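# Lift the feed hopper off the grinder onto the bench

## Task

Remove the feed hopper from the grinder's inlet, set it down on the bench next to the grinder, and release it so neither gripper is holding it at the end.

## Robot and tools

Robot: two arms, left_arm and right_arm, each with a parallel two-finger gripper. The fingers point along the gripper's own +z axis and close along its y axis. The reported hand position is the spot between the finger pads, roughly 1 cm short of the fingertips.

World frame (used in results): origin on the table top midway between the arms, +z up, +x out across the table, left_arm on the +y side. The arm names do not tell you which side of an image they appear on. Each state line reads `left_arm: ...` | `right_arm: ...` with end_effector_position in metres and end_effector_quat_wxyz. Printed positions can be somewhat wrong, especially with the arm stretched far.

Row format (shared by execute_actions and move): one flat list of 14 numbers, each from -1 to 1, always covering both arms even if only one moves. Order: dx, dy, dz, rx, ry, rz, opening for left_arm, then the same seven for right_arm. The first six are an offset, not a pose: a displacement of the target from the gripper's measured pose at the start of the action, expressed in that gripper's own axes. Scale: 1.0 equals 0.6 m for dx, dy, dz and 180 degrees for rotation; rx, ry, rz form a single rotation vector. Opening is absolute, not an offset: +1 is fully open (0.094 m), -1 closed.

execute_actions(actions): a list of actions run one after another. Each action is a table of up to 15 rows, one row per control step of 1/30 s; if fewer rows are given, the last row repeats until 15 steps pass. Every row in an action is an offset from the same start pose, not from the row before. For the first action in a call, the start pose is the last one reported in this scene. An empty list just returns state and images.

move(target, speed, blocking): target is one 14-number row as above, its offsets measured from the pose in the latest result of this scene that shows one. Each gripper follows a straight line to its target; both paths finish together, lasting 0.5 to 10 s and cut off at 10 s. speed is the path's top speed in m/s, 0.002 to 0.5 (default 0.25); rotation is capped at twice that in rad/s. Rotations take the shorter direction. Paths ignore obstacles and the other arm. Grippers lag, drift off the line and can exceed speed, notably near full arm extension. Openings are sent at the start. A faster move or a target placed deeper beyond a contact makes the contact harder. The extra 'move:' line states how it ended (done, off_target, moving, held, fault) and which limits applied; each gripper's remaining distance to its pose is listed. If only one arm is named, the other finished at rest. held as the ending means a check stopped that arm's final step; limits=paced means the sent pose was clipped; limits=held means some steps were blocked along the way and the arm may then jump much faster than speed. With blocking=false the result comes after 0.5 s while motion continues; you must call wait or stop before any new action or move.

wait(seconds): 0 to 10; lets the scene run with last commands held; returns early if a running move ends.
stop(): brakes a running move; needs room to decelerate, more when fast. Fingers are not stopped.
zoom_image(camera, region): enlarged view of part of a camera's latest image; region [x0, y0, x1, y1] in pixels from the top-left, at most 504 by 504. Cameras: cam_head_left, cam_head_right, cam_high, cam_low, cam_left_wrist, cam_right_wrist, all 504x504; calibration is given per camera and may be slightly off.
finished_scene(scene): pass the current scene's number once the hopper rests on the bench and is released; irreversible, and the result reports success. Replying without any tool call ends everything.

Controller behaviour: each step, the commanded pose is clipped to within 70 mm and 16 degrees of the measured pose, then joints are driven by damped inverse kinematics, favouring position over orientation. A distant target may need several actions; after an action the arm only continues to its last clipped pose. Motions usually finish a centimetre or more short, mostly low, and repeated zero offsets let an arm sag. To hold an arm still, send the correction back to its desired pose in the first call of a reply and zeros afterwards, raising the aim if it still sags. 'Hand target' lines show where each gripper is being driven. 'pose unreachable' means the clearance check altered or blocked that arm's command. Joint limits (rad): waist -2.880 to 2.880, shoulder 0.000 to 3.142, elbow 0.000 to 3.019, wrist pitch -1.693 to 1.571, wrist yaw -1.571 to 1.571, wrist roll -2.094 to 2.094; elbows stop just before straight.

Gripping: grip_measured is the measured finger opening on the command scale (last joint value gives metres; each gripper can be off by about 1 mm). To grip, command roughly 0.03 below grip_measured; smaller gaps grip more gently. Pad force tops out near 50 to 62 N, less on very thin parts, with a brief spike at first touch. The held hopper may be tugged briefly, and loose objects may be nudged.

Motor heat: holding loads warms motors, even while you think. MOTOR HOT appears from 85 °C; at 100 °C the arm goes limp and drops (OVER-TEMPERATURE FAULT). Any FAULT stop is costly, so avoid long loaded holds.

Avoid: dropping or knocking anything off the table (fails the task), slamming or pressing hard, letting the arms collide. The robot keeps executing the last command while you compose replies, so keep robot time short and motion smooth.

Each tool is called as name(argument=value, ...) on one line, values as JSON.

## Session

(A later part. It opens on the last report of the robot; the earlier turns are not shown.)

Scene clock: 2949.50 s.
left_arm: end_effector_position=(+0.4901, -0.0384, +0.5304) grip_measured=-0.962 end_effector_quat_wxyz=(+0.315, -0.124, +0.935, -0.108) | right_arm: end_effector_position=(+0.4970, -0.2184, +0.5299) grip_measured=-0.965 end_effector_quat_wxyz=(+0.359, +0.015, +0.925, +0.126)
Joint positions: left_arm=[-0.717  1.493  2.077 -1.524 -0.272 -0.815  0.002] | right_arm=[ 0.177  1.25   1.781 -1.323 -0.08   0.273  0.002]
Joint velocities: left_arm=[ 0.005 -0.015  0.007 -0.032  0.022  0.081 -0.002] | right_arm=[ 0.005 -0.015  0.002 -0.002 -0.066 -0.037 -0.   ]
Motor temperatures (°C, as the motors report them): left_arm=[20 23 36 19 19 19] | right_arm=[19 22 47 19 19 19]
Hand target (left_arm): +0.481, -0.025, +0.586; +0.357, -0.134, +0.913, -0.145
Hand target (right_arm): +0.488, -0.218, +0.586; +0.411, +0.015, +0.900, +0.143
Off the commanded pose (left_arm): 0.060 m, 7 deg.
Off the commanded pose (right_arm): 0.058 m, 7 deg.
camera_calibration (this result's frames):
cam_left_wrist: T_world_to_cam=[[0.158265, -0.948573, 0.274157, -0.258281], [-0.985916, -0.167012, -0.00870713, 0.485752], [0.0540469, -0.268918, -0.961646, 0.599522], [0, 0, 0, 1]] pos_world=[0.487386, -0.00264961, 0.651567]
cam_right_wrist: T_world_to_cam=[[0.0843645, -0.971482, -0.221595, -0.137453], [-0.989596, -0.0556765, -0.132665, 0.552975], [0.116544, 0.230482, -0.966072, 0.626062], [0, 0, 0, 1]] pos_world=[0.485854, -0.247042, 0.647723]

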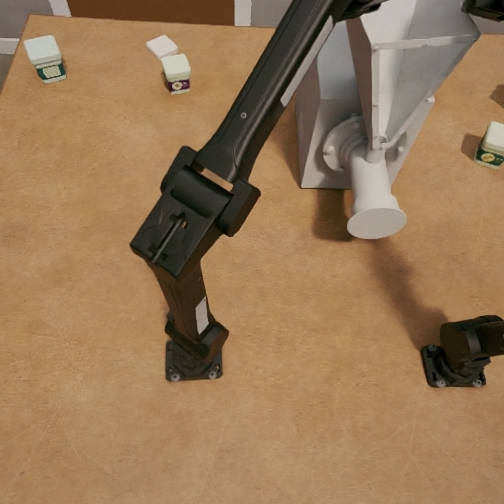

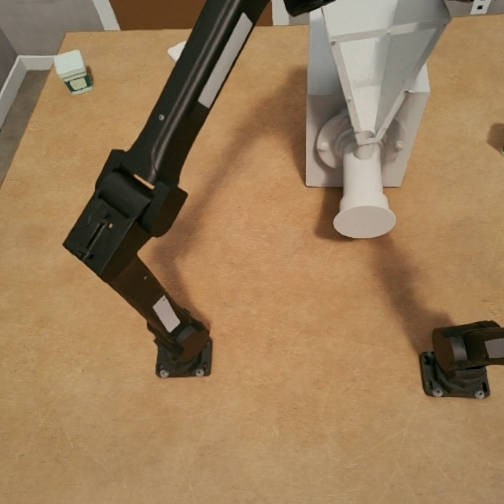

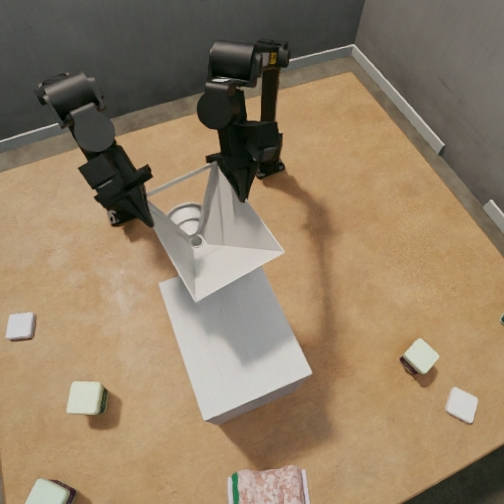

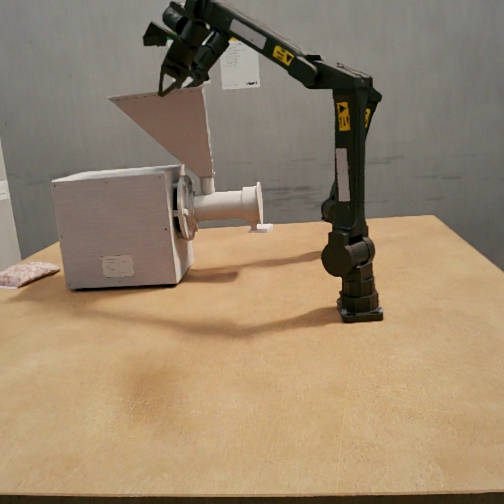

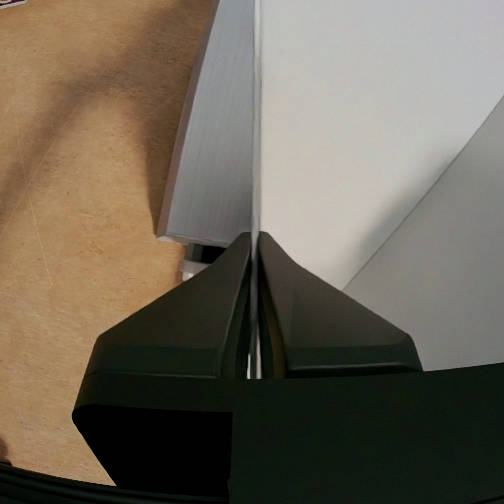

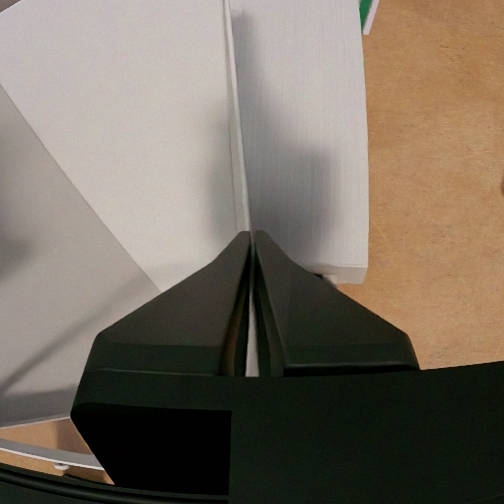

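execute_actions(actions=[[[-0.0601,-0.0077,-0.0820,0.0269,-0.0218,-0.0127,-0.98,-0.0616,0.0282,-0.0740,-0.0120,-0.0361,0.0,-0.98]],[[-0.0601,-0.0077,-0.0820,0.0269,-0.0218,-0.0127,-0.98,-0.0616,0.0282,-0.0740,-0.0120,-0.0361,0.0,-0.98]]])

Scene clock: 2954.73 s.
left_arm: end_effector_position=(+0.4912, -0.0388, +0.5307) grip_measured=-0.962 end_effector_quat_wxyz=(+0.294, -0.119, +0.941, -0.118) | right_arm: end_effector_position=(+0.4965, -0.2186, +0.5307) grip_measured=-0.966 end_effector_quat_wxyz=(+0.356, +0.015, +0.926, +0.125)
Joint positions: left_arm=[-0.698  1.514  2.116 -1.561 -0.215 -0.803  0.002] | right_arm=[ 0.177  1.254  1.79  -1.336 -0.079  0.273  0.002]
Joint velocities: left_arm=[-0.005 -0.005  0.007 -0.017  0.051  0.022  0.001] | right_arm=[-0.005  0.005 -0.007 -0.022  0.081  0.066 -0.   ]
Motor temperatures (°C, as the motors report them): left_arm=[20 23 36 19 19 19] | right_arm=[19 22 48 19 19 19]
Hand target (left_arm): +0.485, -0.023, +0.587; +0.340, -0.131, +0.918, -0.155
Hand target (right_arm): +0.488, -0.218, +0.588; +0.411, +0.015, +0.901, +0.142
Off the commanded pose (left_arm): 0.061 m, 7 deg.
Off the commanded pose (right_arm): 0.060 m, 7 deg.
camera_calibration (this result's frames):
cam_left_wrist: T_world_to_cam=[[0.14755, -0.946671, 0.286432, -0.260062], [-0.989014, -0.14384, 0.0340765, 0.46644], [0.00894091, -0.288313, -0.957495, 0.618895], [0, 0, 0, 1]] pos_world=[0.494155, -0.000665108, 0.651184]
cam_right_wrist: T_world_to_cam=[[0.0823042, -0.971975, -0.220204, -0.137302], [-0.990527, -0.0554104, -0.125643, 0.549342], [0.10992, 0.228459, -0.967328, 0.630421], [0, 0, 0, 1]] pos_world=[0.486142, -0.24704, 0.64861]

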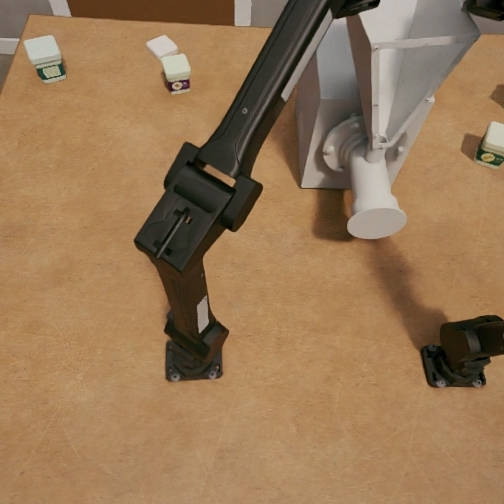

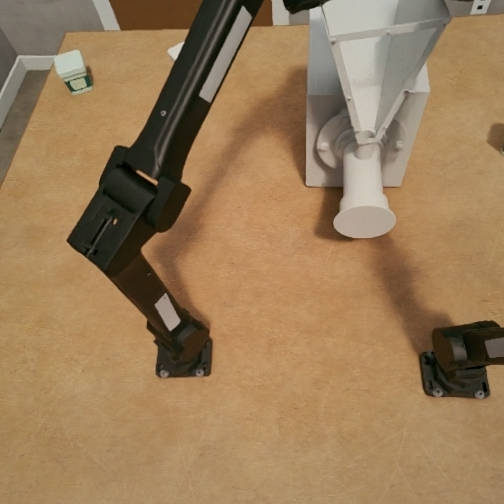

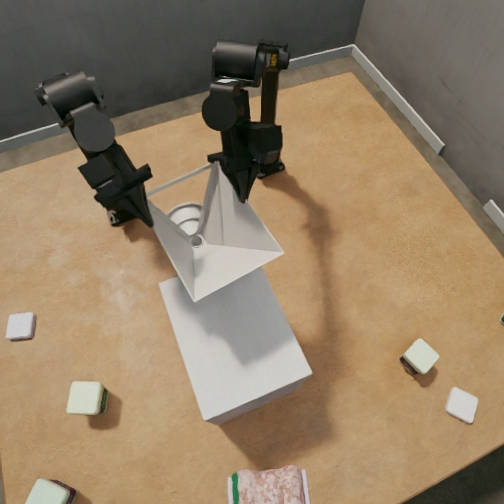

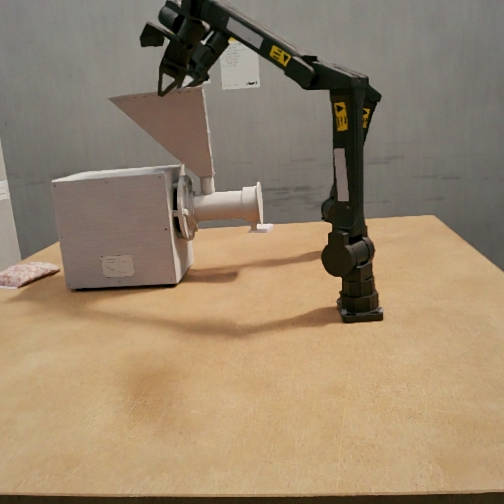

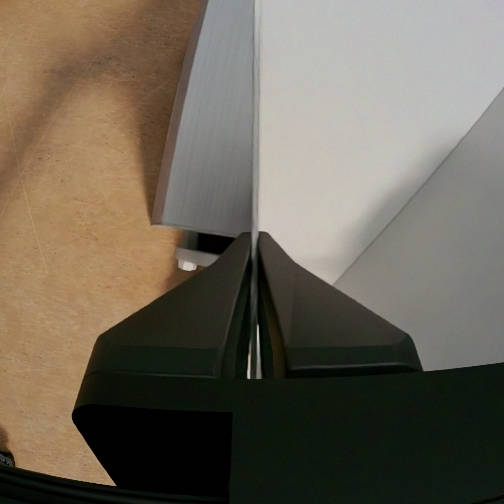

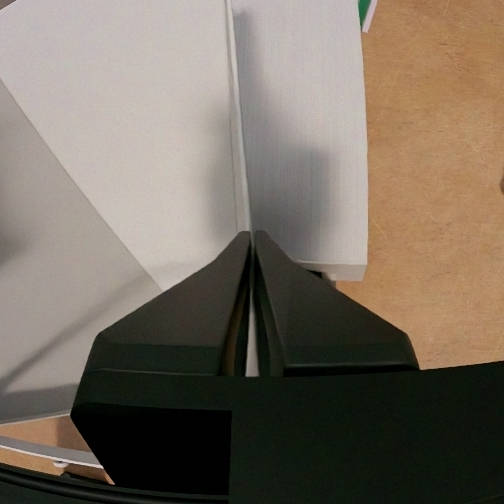

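execute_actions(actions=[[[-0.0518,-0.0224,-0.0829,0.0470,-0.0397,-0.0164,-0.98,-0.0652,0.0274,-0.0708,-0.0125,-0.0490,-0.0051,-0.98]]])

Scene clock: 2973.20 s.
left_arm: end_effector_position=(+0.4924, -0.0415, +0.5315) grip_measured=-0.962 end_effector_quat_wxyz=(+0.300, -0.118, +0.937, -0.134) | right_arm: end_effector_position=(+0.4967, -0.2207, +0.5315) grip_measured=-0.967 end_effector_quat_wxyz=(+0.359, +0.015, +0.925, +0.119)
Joint positions: left_arm=[-0.696  1.497  2.087 -1.517 -0.198 -0.802  0.002] | right_arm=[ 0.177  1.253  1.79  -1.335 -0.067  0.267  0.002]
Joint velocities: left_arm=[-0.005  0.005 -0.002  0.002  0.007 -0.051  0.001] | right_arm=[-0.015  0.015  0.002 -0.012  0.037  0.007 -0.   ]
Motor temperatures (°C, as the motors report them): left_arm=[20 24 37 19 19 19] | right_arm=[19 22 50 19 19 19]
Hand target (left_arm): +0.484, -0.032, +0.589; +0.355, -0.127, +0.907, -0.188
Hand target (right_arm): +0.491, -0.218, +0.589; +0.427, +0.010, +0.893, +0.138
Off the commanded pose (left_arm): 0.060 m, 10 deg.
Off the commanded pose (right_arm): 0.059 m, 9 deg.
camera_calibration (this result's frames):
cam_left_wrist: T_world_to_cam=[[0.134101, -0.939278, 0.315869, -0.271776], [-0.990697, -0.134522, 0.0205777, 0.475647], [0.0231631, -0.31569, -0.94858, 0.606008], [0, 0, 0, 1]] pos_world=[0.49363, 0.0000225698, 0.650905]
cam_right_wrist: T_world_to_cam=[[0.0798093, -0.974802, -0.208304, -0.144818], [-0.989962, -0.0530578, -0.130997, 0.552602], [0.116644, 0.216668, -0.969252, 0.626753], [0, 0, 0, 1]] pos_world=[0.485505, -0.247647, 0.649705]

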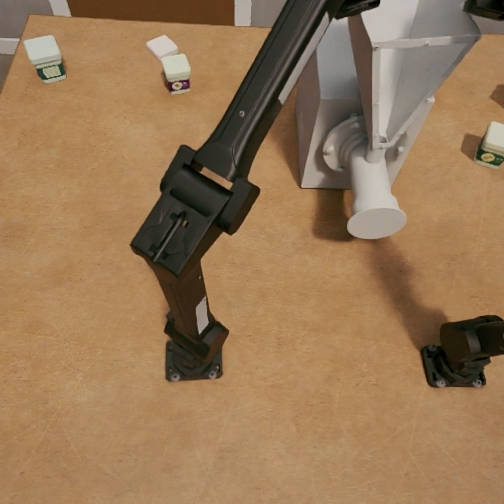

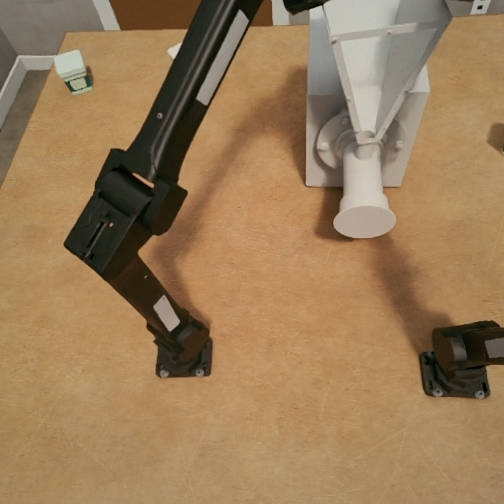

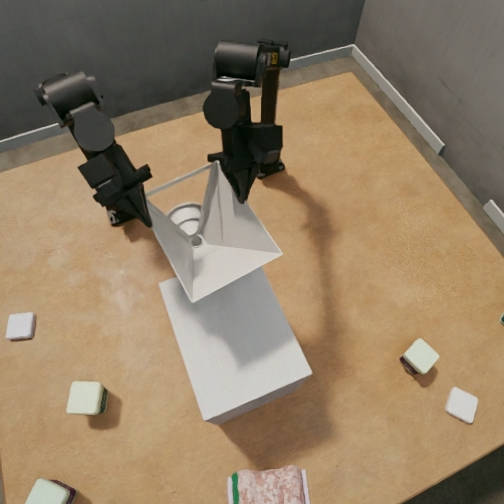

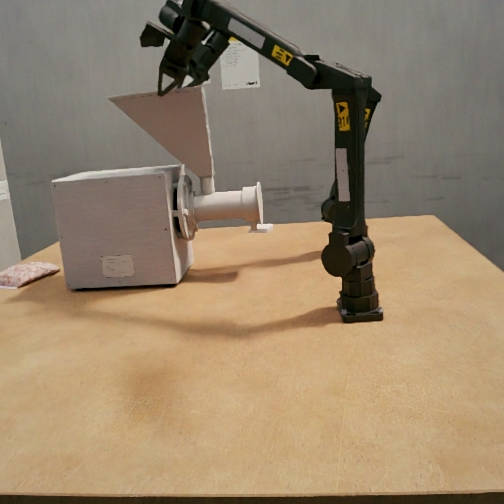

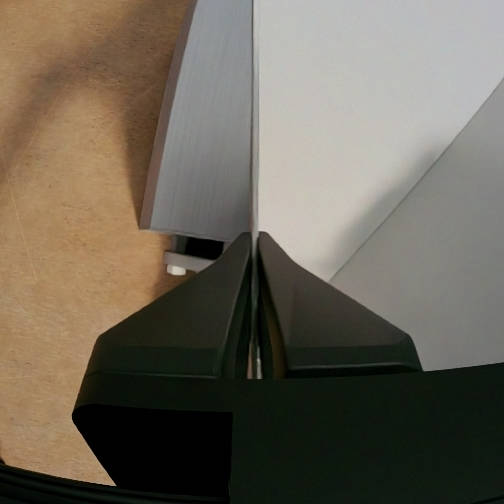

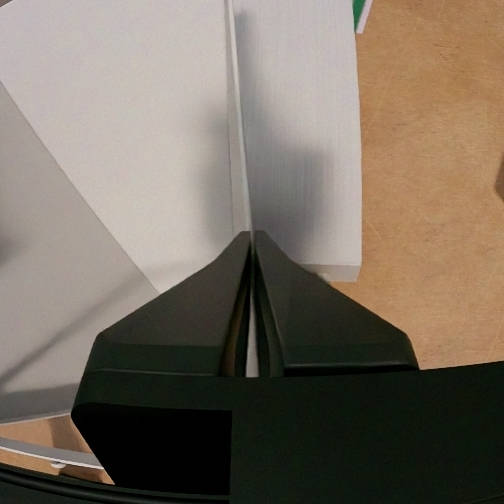

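zoom_image(camera="cam_low", region=[150, 130, 270, 230])

Region (150, 130, 270, 230) of cam_low's 504x504 image, scaled by 4.200, with more detail than that image has.

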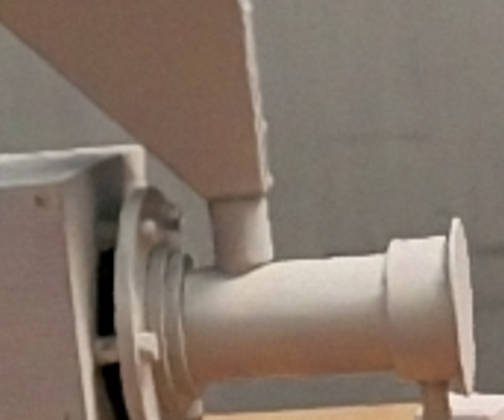

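execute_actions(actions=[[[-0.0547,-0.0143,-0.0847,0.0376,-0.0320,-0.0124,-0.98,-0.0646,0.0360,-0.0684,-0.0123,-0.0492,-0.0045,-0.98]]])

Scene clock: 2991.87 s.
left_arm: end_effector_position=(+0.4924, -0.0413, +0.5317) grip_measured=-0.962 end_effector_quat_wxyz=(+0.295, -0.117, +0.938, -0.141) | right_arm: end_effector_position=(+0.4967, -0.2205, +0.5313) grip_measured=-0.967 end_effector_quat_wxyz=(+0.361, +0.015, +0.926, +0.110)
Joint positions: left_arm=[-0.688  1.496  2.087 -1.516 -0.176 -0.8    0.002] | right_arm=[ 0.186  1.253  1.79  -1.335 -0.044  0.267  0.002]
Joint velocities: left_arm=[-0.005  0.015 -0.012 -0.002  0.022 -0.037 -0.   ] | right_arm=[-0.015 -0.024 -0.017  0.007 -0.037  0.007 -0.001]
Motor temperatures (°C, as the motors report them): left_arm=[20 24 34 19 19 19] | right_arm=[19 22 48 19 19 19]
Hand target (left_arm): +0.484, -0.028, +0.590; +0.350, -0.124, +0.909, -0.189
Hand target (right_arm): +0.491, -0.215, +0.590; +0.430, +0.010, +0.893, +0.133
Off the commanded pose (left_arm): 0.061 m, 9 deg.
Off the commanded pose (right_arm): 0.061 m, 9 deg.
camera_calibration (this result's frames):
cam_left_wrist: T_world_to_cam=[[0.129548, -0.935791, 0.327891, -0.275653], [-0.991486, -0.12662, 0.0303615, 0.471158], [0.0131056, -0.329032, -0.944228, 0.608276], [0, 0, 0, 1]] pos_world=[0.494885, 0.00184701, 0.65043]
cam_right_wrist: T_world_to_cam=[[0.0734425, -0.978562, -0.192414, -0.150781], [-0.989871, -0.0480206, -0.133605, 0.555076], [0.121501, 0.200277, -0.972176, 0.622084], [0, 0, 0, 1]] pos_world=[0.484943, -0.245483, 0.649924]

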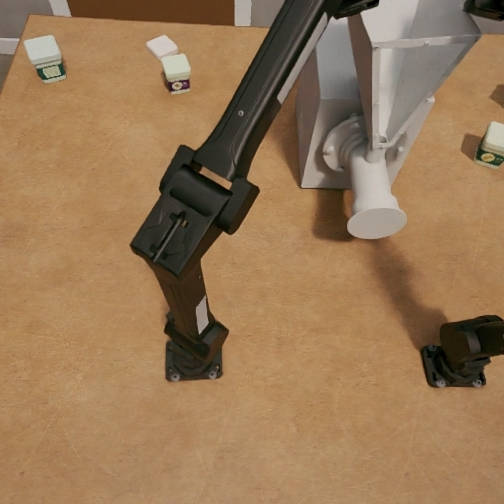

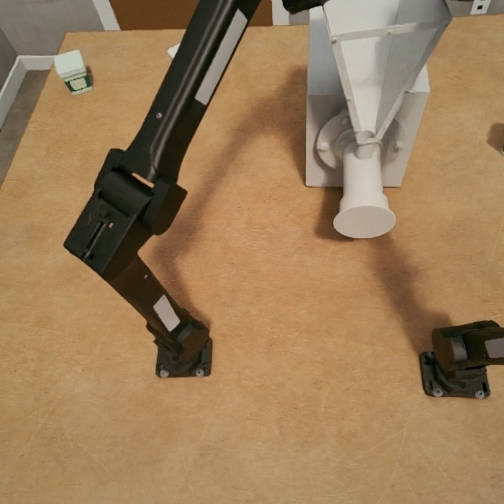

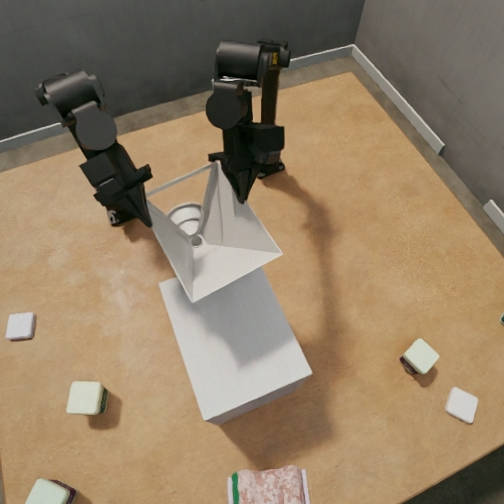

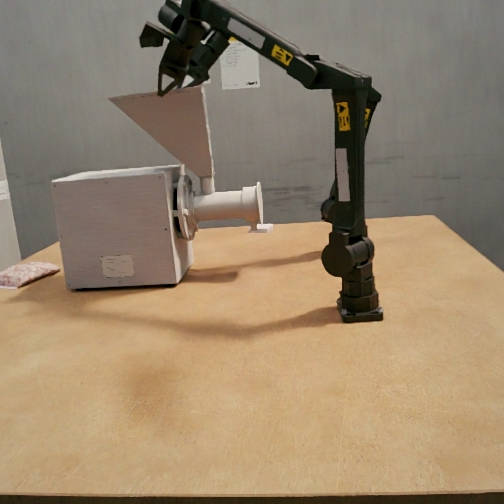

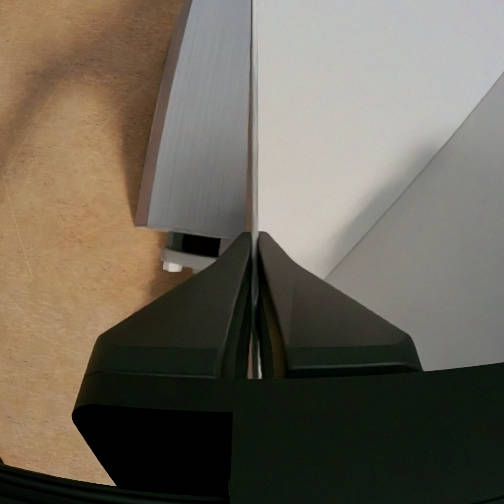

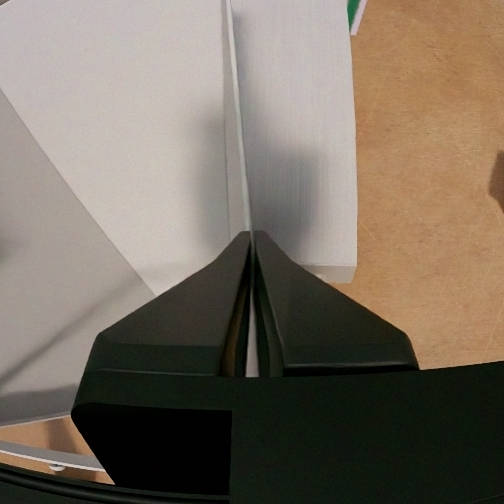

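execute_actions(actions=[])

Scene clock: 3010.73 s.
left_arm: end_effector_position=(+0.4924, -0.0413, +0.5317) grip_measured=-0.962 end_effector_quat_wxyz=(+0.295, -0.117, +0.938, -0.141) | right_arm: end_effector_position=(+0.4967, -0.2205, +0.5313) grip_measured=-0.967 end_effector_quat_wxyz=(+0.361, +0.015, +0.926, +0.110)
Joint positions: left_arm=[-0.688  1.496  2.087 -1.516 -0.176 -0.8    0.002] | right_arm=[ 0.186  1.253  1.79  -1.335 -0.044  0.267  0.002]
Joint velocities: left_arm=[-0.015 -0.005  0.022 -0.002 -0.037 -0.007 -0.001] | right_arm=[-0.015 -0.005 -0.002 -0.002  0.007 -0.007 -0.   ]
Motor temperatures (°C, as the motors report them): left_arm=[20 24 34 19 19 19] | right_arm=[19 22 48 20 19 19]
Hand target (left_arm): +0.484, -0.028, +0.590; +0.350, -0.124, +0.909, -0.189
Hand target (right_arm): +0.491, -0.215, +0.590; +0.430, +0.010, +0.893, +0.133
Off the commanded pose (left_arm): 0.061 m, 9 deg.
Off the commanded pose (right_arm): 0.061 m, 9 deg.
camera_calibration (this result's frames):
cam_left_wrist: T_world_to_cam=[[0.129548, -0.935791, 0.327891, -0.275653], [-0.991486, -0.12662, 0.0303615, 0.471158], [0.0131056, -0.329032, -0.944228, 0.608276], [0, 0, 0, 1]] pos_world=[0.494885, 0.00184701, 0.65043]
cam_right_wrist: T_world_to_cam=[[0.0734425, -0.978562, -0.192414, -0.150781], [-0.989871, -0.0480206, -0.133605, 0.555076], [0.121501, 0.200277, -0.972176, 0.622084], [0, 0, 0, 1]] pos_world=[0.484943, -0.245483, 0.649924]

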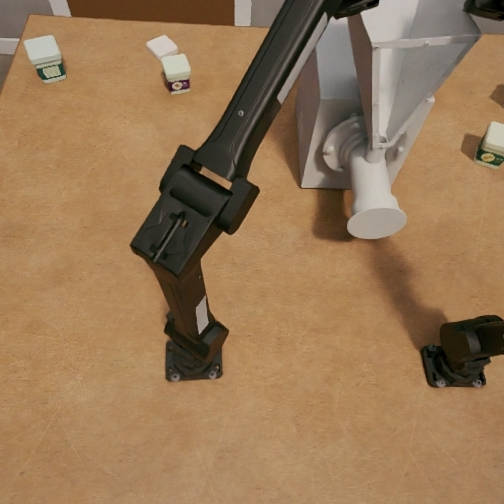

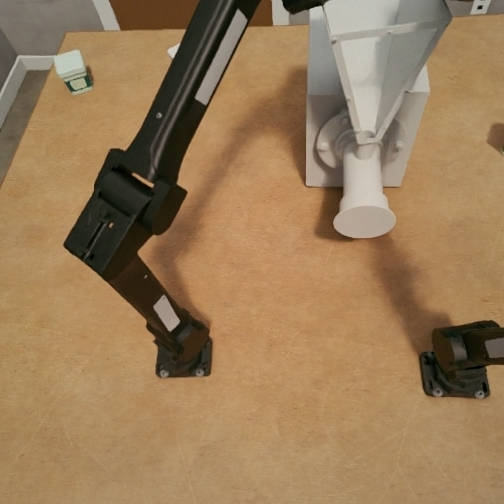

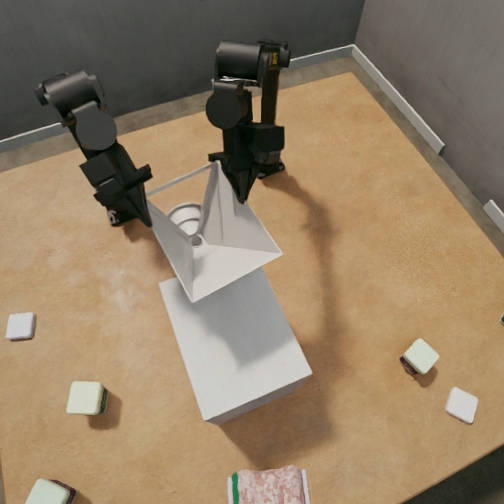

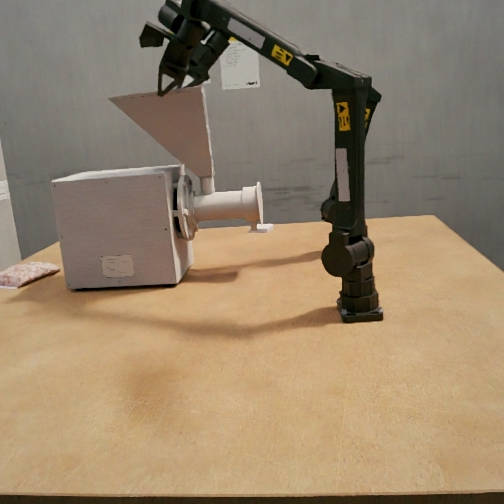

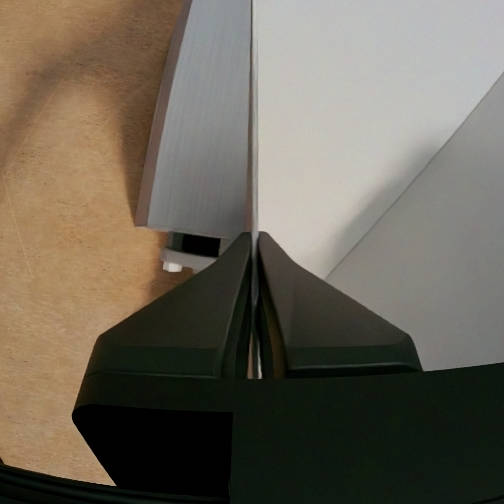

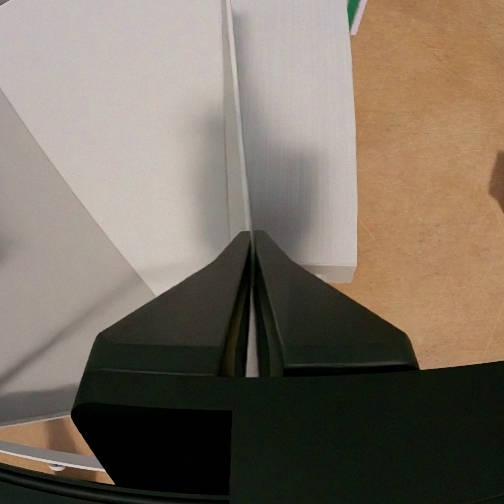

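zoom_image(camera="cam_low", region=[90, 70, 290, 250])

zoom_image(camera="cam_head_left", region=[280, 0, 504, 250])

Region (90, 70, 290, 250) of cam_low's 504x504 image, scaled by 2.520, with more detail than that image has; it fills the top 454 rows of this view, and the rest is white.

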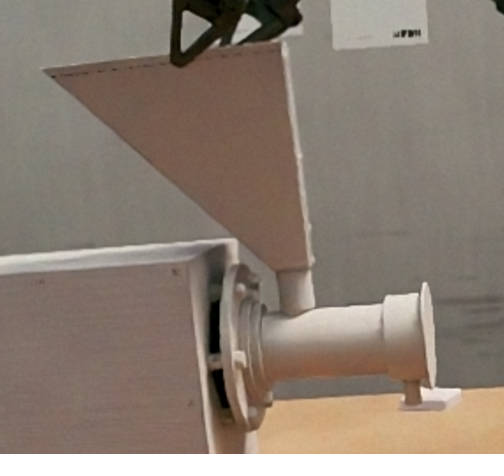

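Region (280, 0, 504, 250) of cam_head_left's 504x504 image, scaled by 2.016, with more detail than that image has; it fills the left 452 columns of this view, and the rest is white.

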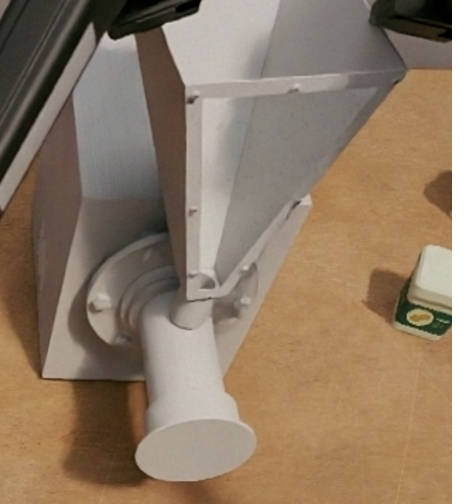

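execute_actions(actions=[[[-0.0089,-0.0054,-0.0131,0,0,0,-0.98,-0.011,0.0039,-0.0119,0,0,0,-0.98]]])

Scene clock: 3115.57 s.
left_arm: end_effector_position=(+0.4931, -0.0410, +0.5265) grip_measured=-0.963 end_effector_quat_wxyz=(+0.288, -0.113, +0.942, -0.132) | right_arm: end_effector_position=(+0.4956, -0.2199, +0.5269) grip_measured=-0.968 end_effector_quat_wxyz=(+0.352, +0.013, +0.929, +0.110)
Joint positions: left_arm=[-0.688  1.506  2.091 -1.533 -0.18  -0.792  0.002] | right_arm=[ 0.186  1.258  1.792 -1.351 -0.048  0.265  0.002]
Joint velocities: left_arm=[-0.015 -0.005  0.007  0.002 -0.007  0.007 -0.   ] | right_arm=[-0.005 -0.015 -0.012 -0.022 -0.022  0.037  0.   ]
Motor temperatures (°C, as the motors report them): left_arm=[20 25 34 20 19 19] | right_arm=[19 22 49 20 19 19]
Hand target (left_arm): +0.492, -0.041, +0.541; +0.295, -0.117, +0.938, -0.141
Hand target (right_arm): +0.496, -0.220, +0.541; +0.362, +0.015, +0.926, +0.110
Off the commanded pose (left_arm): 0.015 m, 1 deg.
Off the commanded pose (right_arm): 0.014 m, 1 deg.
camera_calibration (this result's frames):
cam_left_wrist: T_world_to_cam=[[0.131039, -0.942414, 0.30771, -0.26413], [-0.991375, -0.123875, 0.0427898, 0.465541], [-0.00220796, -0.310663, -0.950518, 0.615092], [0, 0, 0, 1]] pos_world=[0.497495, -0.0001644, 0.646011]
cam_right_wrist: T_world_to_cam=[[0.0742032, -0.978827, -0.190765, -0.152259], [-0.992095, -0.0530441, -0.113729, 0.542917], [0.101203, 0.197696, -0.975025, 0.628815], [0, 0, 0, 1]] pos_world=[0.486285, -0.244551, 0.645811]

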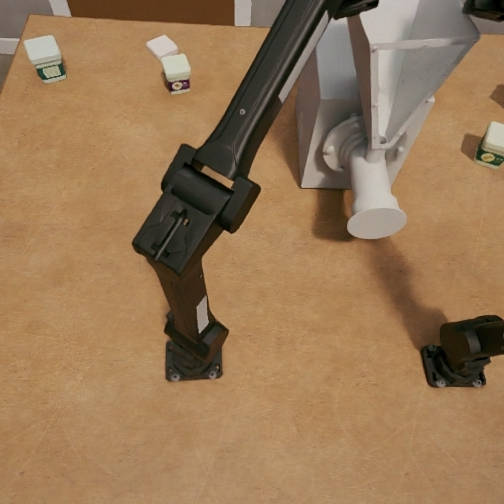

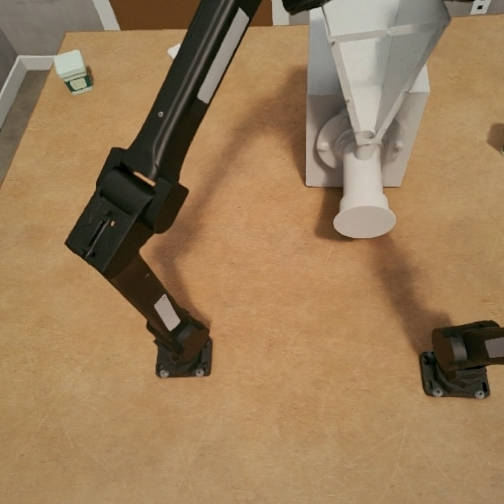

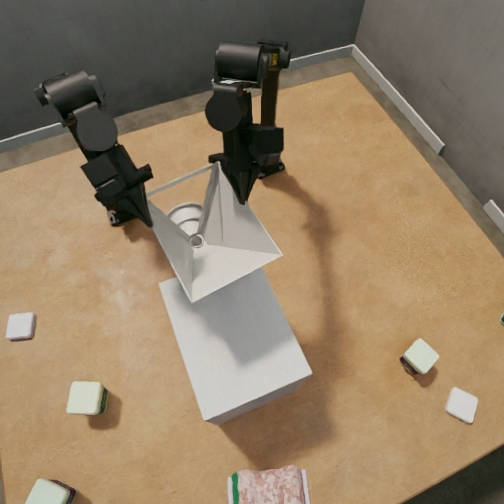

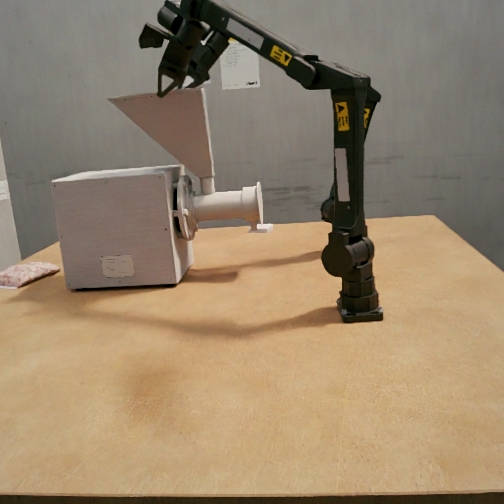

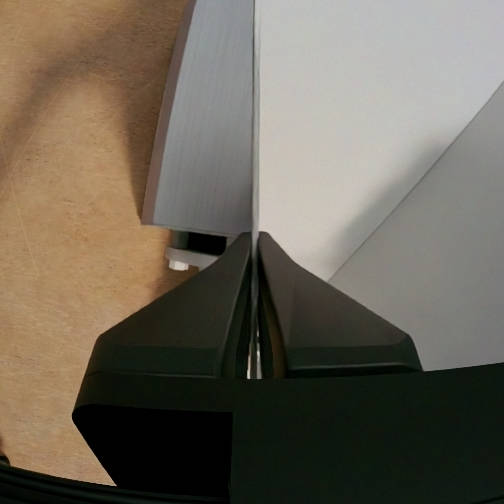

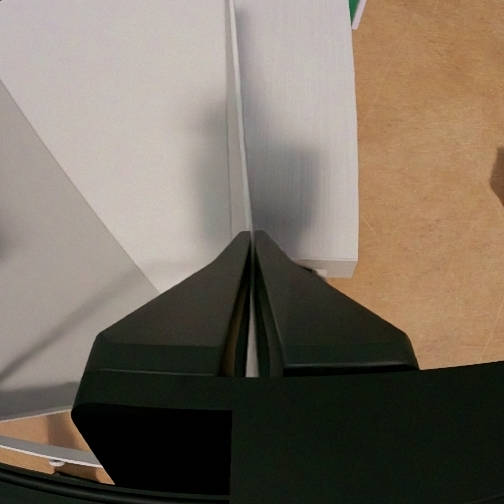

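move(target=[-0.0089,-0.0054,-0.0131,0,0,0,-0.98,-0.011,0.0039,-0.0119,0,0,0,-0.5], speed=0.1)

move(target=[0,0,0,0,0,0,-0.98,-0.02,0,-0.13,0,0,0,-0.5], speed=0.15)

Scene clock: 3121.73 s.
left_arm: end_effector_position=(+0.4923, -0.0395, +0.5261) grip_measured=-0.963 end_effector_quat_wxyz=(+0.286, -0.113, +0.943, -0.127) | right_arm: end_effector_position=(+0.4929, -0.2204, +0.5226) grip_measured=-0.502 end_effector_quat_wxyz=(+0.342, +0.014, +0.934, +0.107)
Joint positions: left_arm=[-0.688  1.509  2.098 -1.547 -0.185 -0.791  0.002] | right_arm=[ 0.186  1.26   1.792 -1.371 -0.049  0.265  0.023]
Joint velocities: left_arm=[-0.015 -0.005 -0.002 -0.002  0.007  0.066  0.   ] | right_arm=[-0.005  0.005 -0.012  0.007 -0.066  0.007 -0.001]
Motor temperatures (°C, as the motors report them): left_arm=[20 24 34 19 19 19] | right_arm=[19 22 48 20 19 19]
Hand target (left_arm): +0.493, -0.041, +0.536; +0.289, -0.113, +0.941, -0.132
Hand target (right_arm): +0.495, -0.220, +0.537; +0.352, +0.013, +0.929, +0.110
Off the commanded pose (left_arm): 0.011 m, 1 deg.
Off the commanded pose (right_arm): 0.015 m, 1 deg.
move: off_target (left_arm, right_arm)
camera_calibration (this result's frames):
cam_left_wrist: T_world_to_cam=[[0.134212, -0.945201, 0.297628, -0.258842], [-0.990924, -0.125737, 0.0475332, 0.462146], [-0.00750554, -0.301306, -0.953498, 0.619734], [0, 0, 0, 1]] pos_world=[0.497342, 0.000181162, 0.645986]
cam_right_wrist: T_world_to_cam=[[0.0702832, -0.979675, -0.187876, -0.153175], [-0.994344, -0.0537701, -0.0915948, 0.529083], [0.079631, 0.193251, -0.977913, 0.636097], [0, 0, 0, 1]] pos_world=[0.486203, -0.24454, 0.64173]

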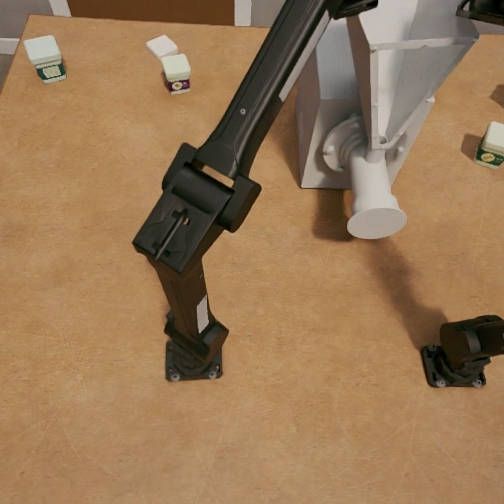

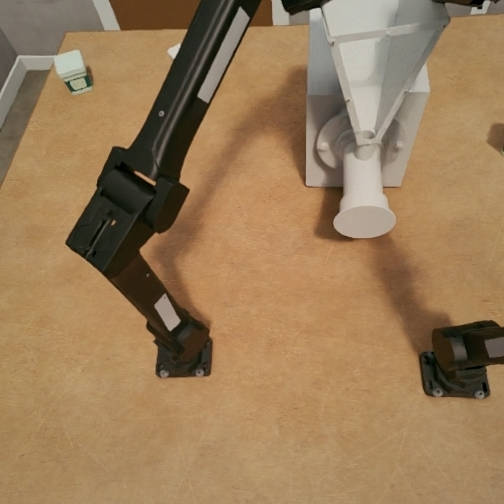

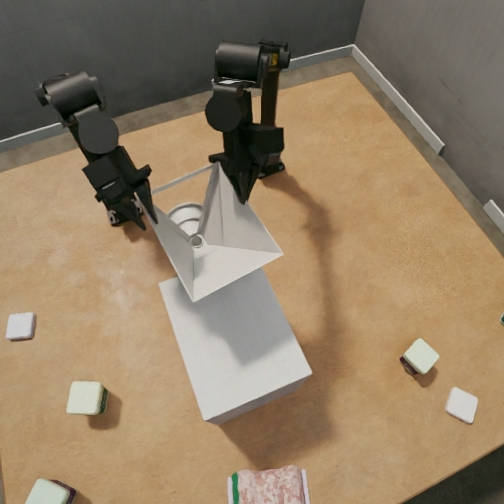

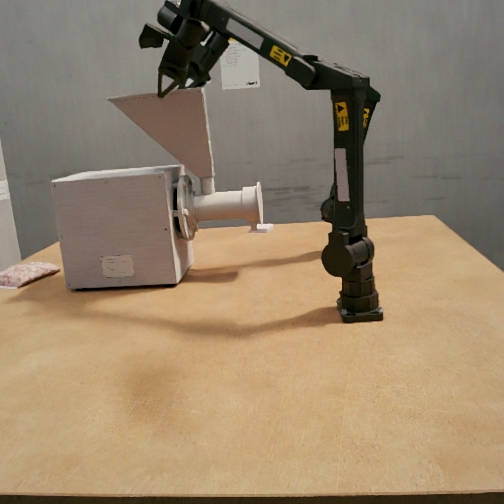

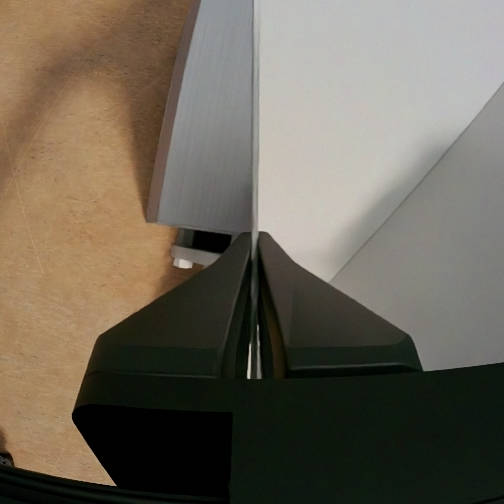

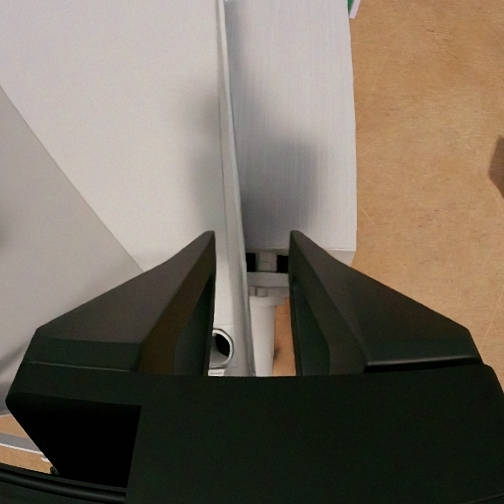

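Scene clock: 3122.67 s.
left_arm: end_effector_position=(+0.4923, -0.0394, +0.5261) grip_measured=-0.963 end_effector_quat_wxyz=(+0.287, -0.113, +0.943, -0.126) | right_arm: end_effector_position=(+0.4498, -0.2326, +0.5757) grip_measured=-0.502 end_effector_quat_wxyz=(+0.332, +0.014, +0.937, +0.107)
Joint positions: left_arm=[-0.688  1.509  2.098 -1.547 -0.185 -0.791  0.002] | right_arm=[ 0.175  1.259  1.973 -1.574 -0.06   0.258  0.023]
Joint velocities: left_arm=[ 0.015  0.005 -0.007  0.012 -0.081 -0.066 -0.001] | right_arm=[-0.015 -0.005 -0.002 -0.017  0.007  0.007 -0.001]
Motor temperatures (°C, as the motors report them): left_arm=[20 24 34 19 19 19] | right_arm=[19 22 48 20 19 19]
Hand target (left_arm): +0.492, -0.039, +0.526; +0.286, -0.113, +0.943, -0.127
Hand target (right_arm): +0.451, -0.236, +0.588; +0.342, +0.014, +0.933, +0.108
Off the commanded pose (left_arm): 0.000 m, 0 deg.
Off the commanded pose (right_arm): 0.013 m, 1 deg.
move: off_target (right_arm)
camera_calibration (this result's frames):
cam_left_wrist: T_world_to_cam=[[0.134521, -0.945294, 0.297193, -0.258675], [-0.990886, -0.126196, 0.0471141, 0.462405], [-0.00703203, -0.300822, -0.953654, 0.619656], [0, 0, 0, 1]] pos_world=[0.497345, 0.000235637, 0.646028]
cam_right_wrist: T_world_to_cam=[[0.0684633, -0.979582, -0.189029, -0.150596], [-0.995927, -0.0559648, -0.0706896, 0.478589], [0.0586672, 0.193099, -0.979424, 0.704115], [0, 0, 0, 1]] pos_world=[0.445641, -0.256701, 0.694991]

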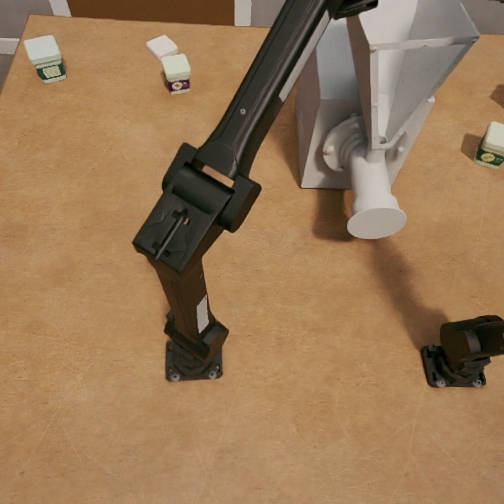

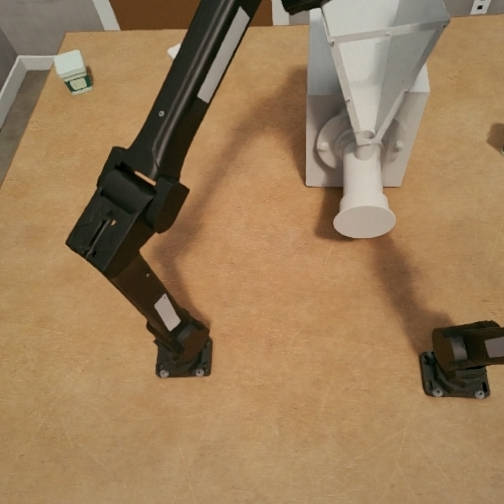

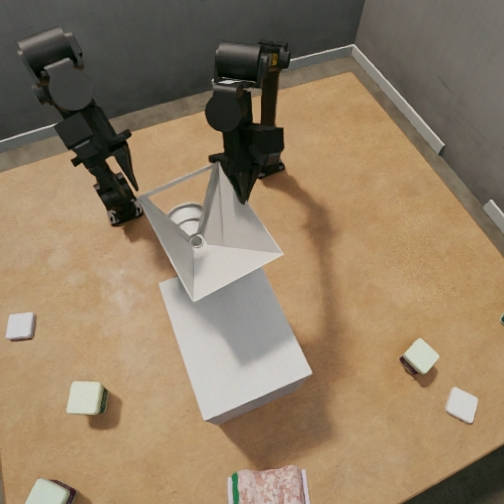

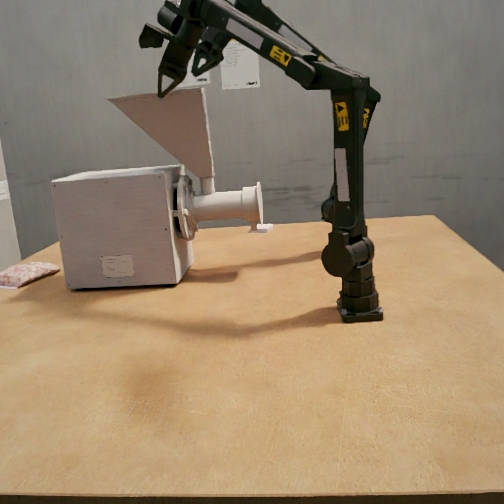

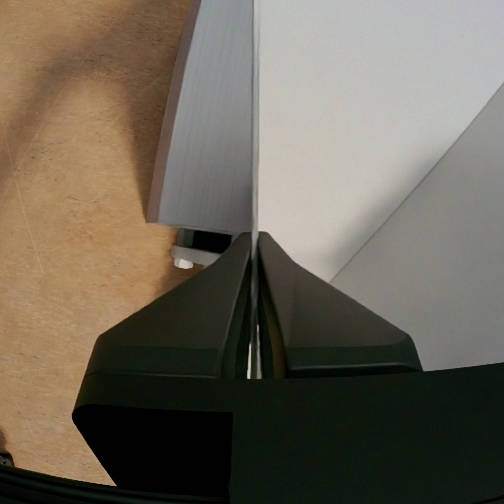

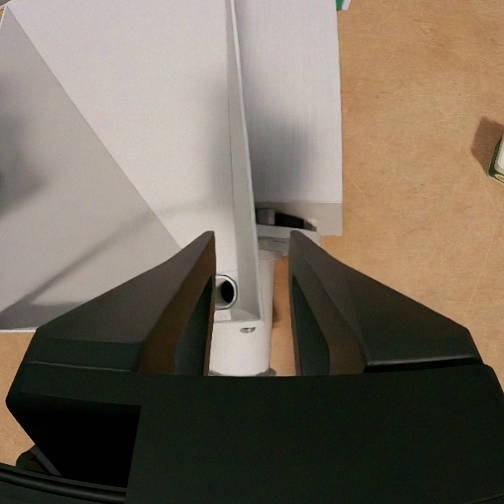

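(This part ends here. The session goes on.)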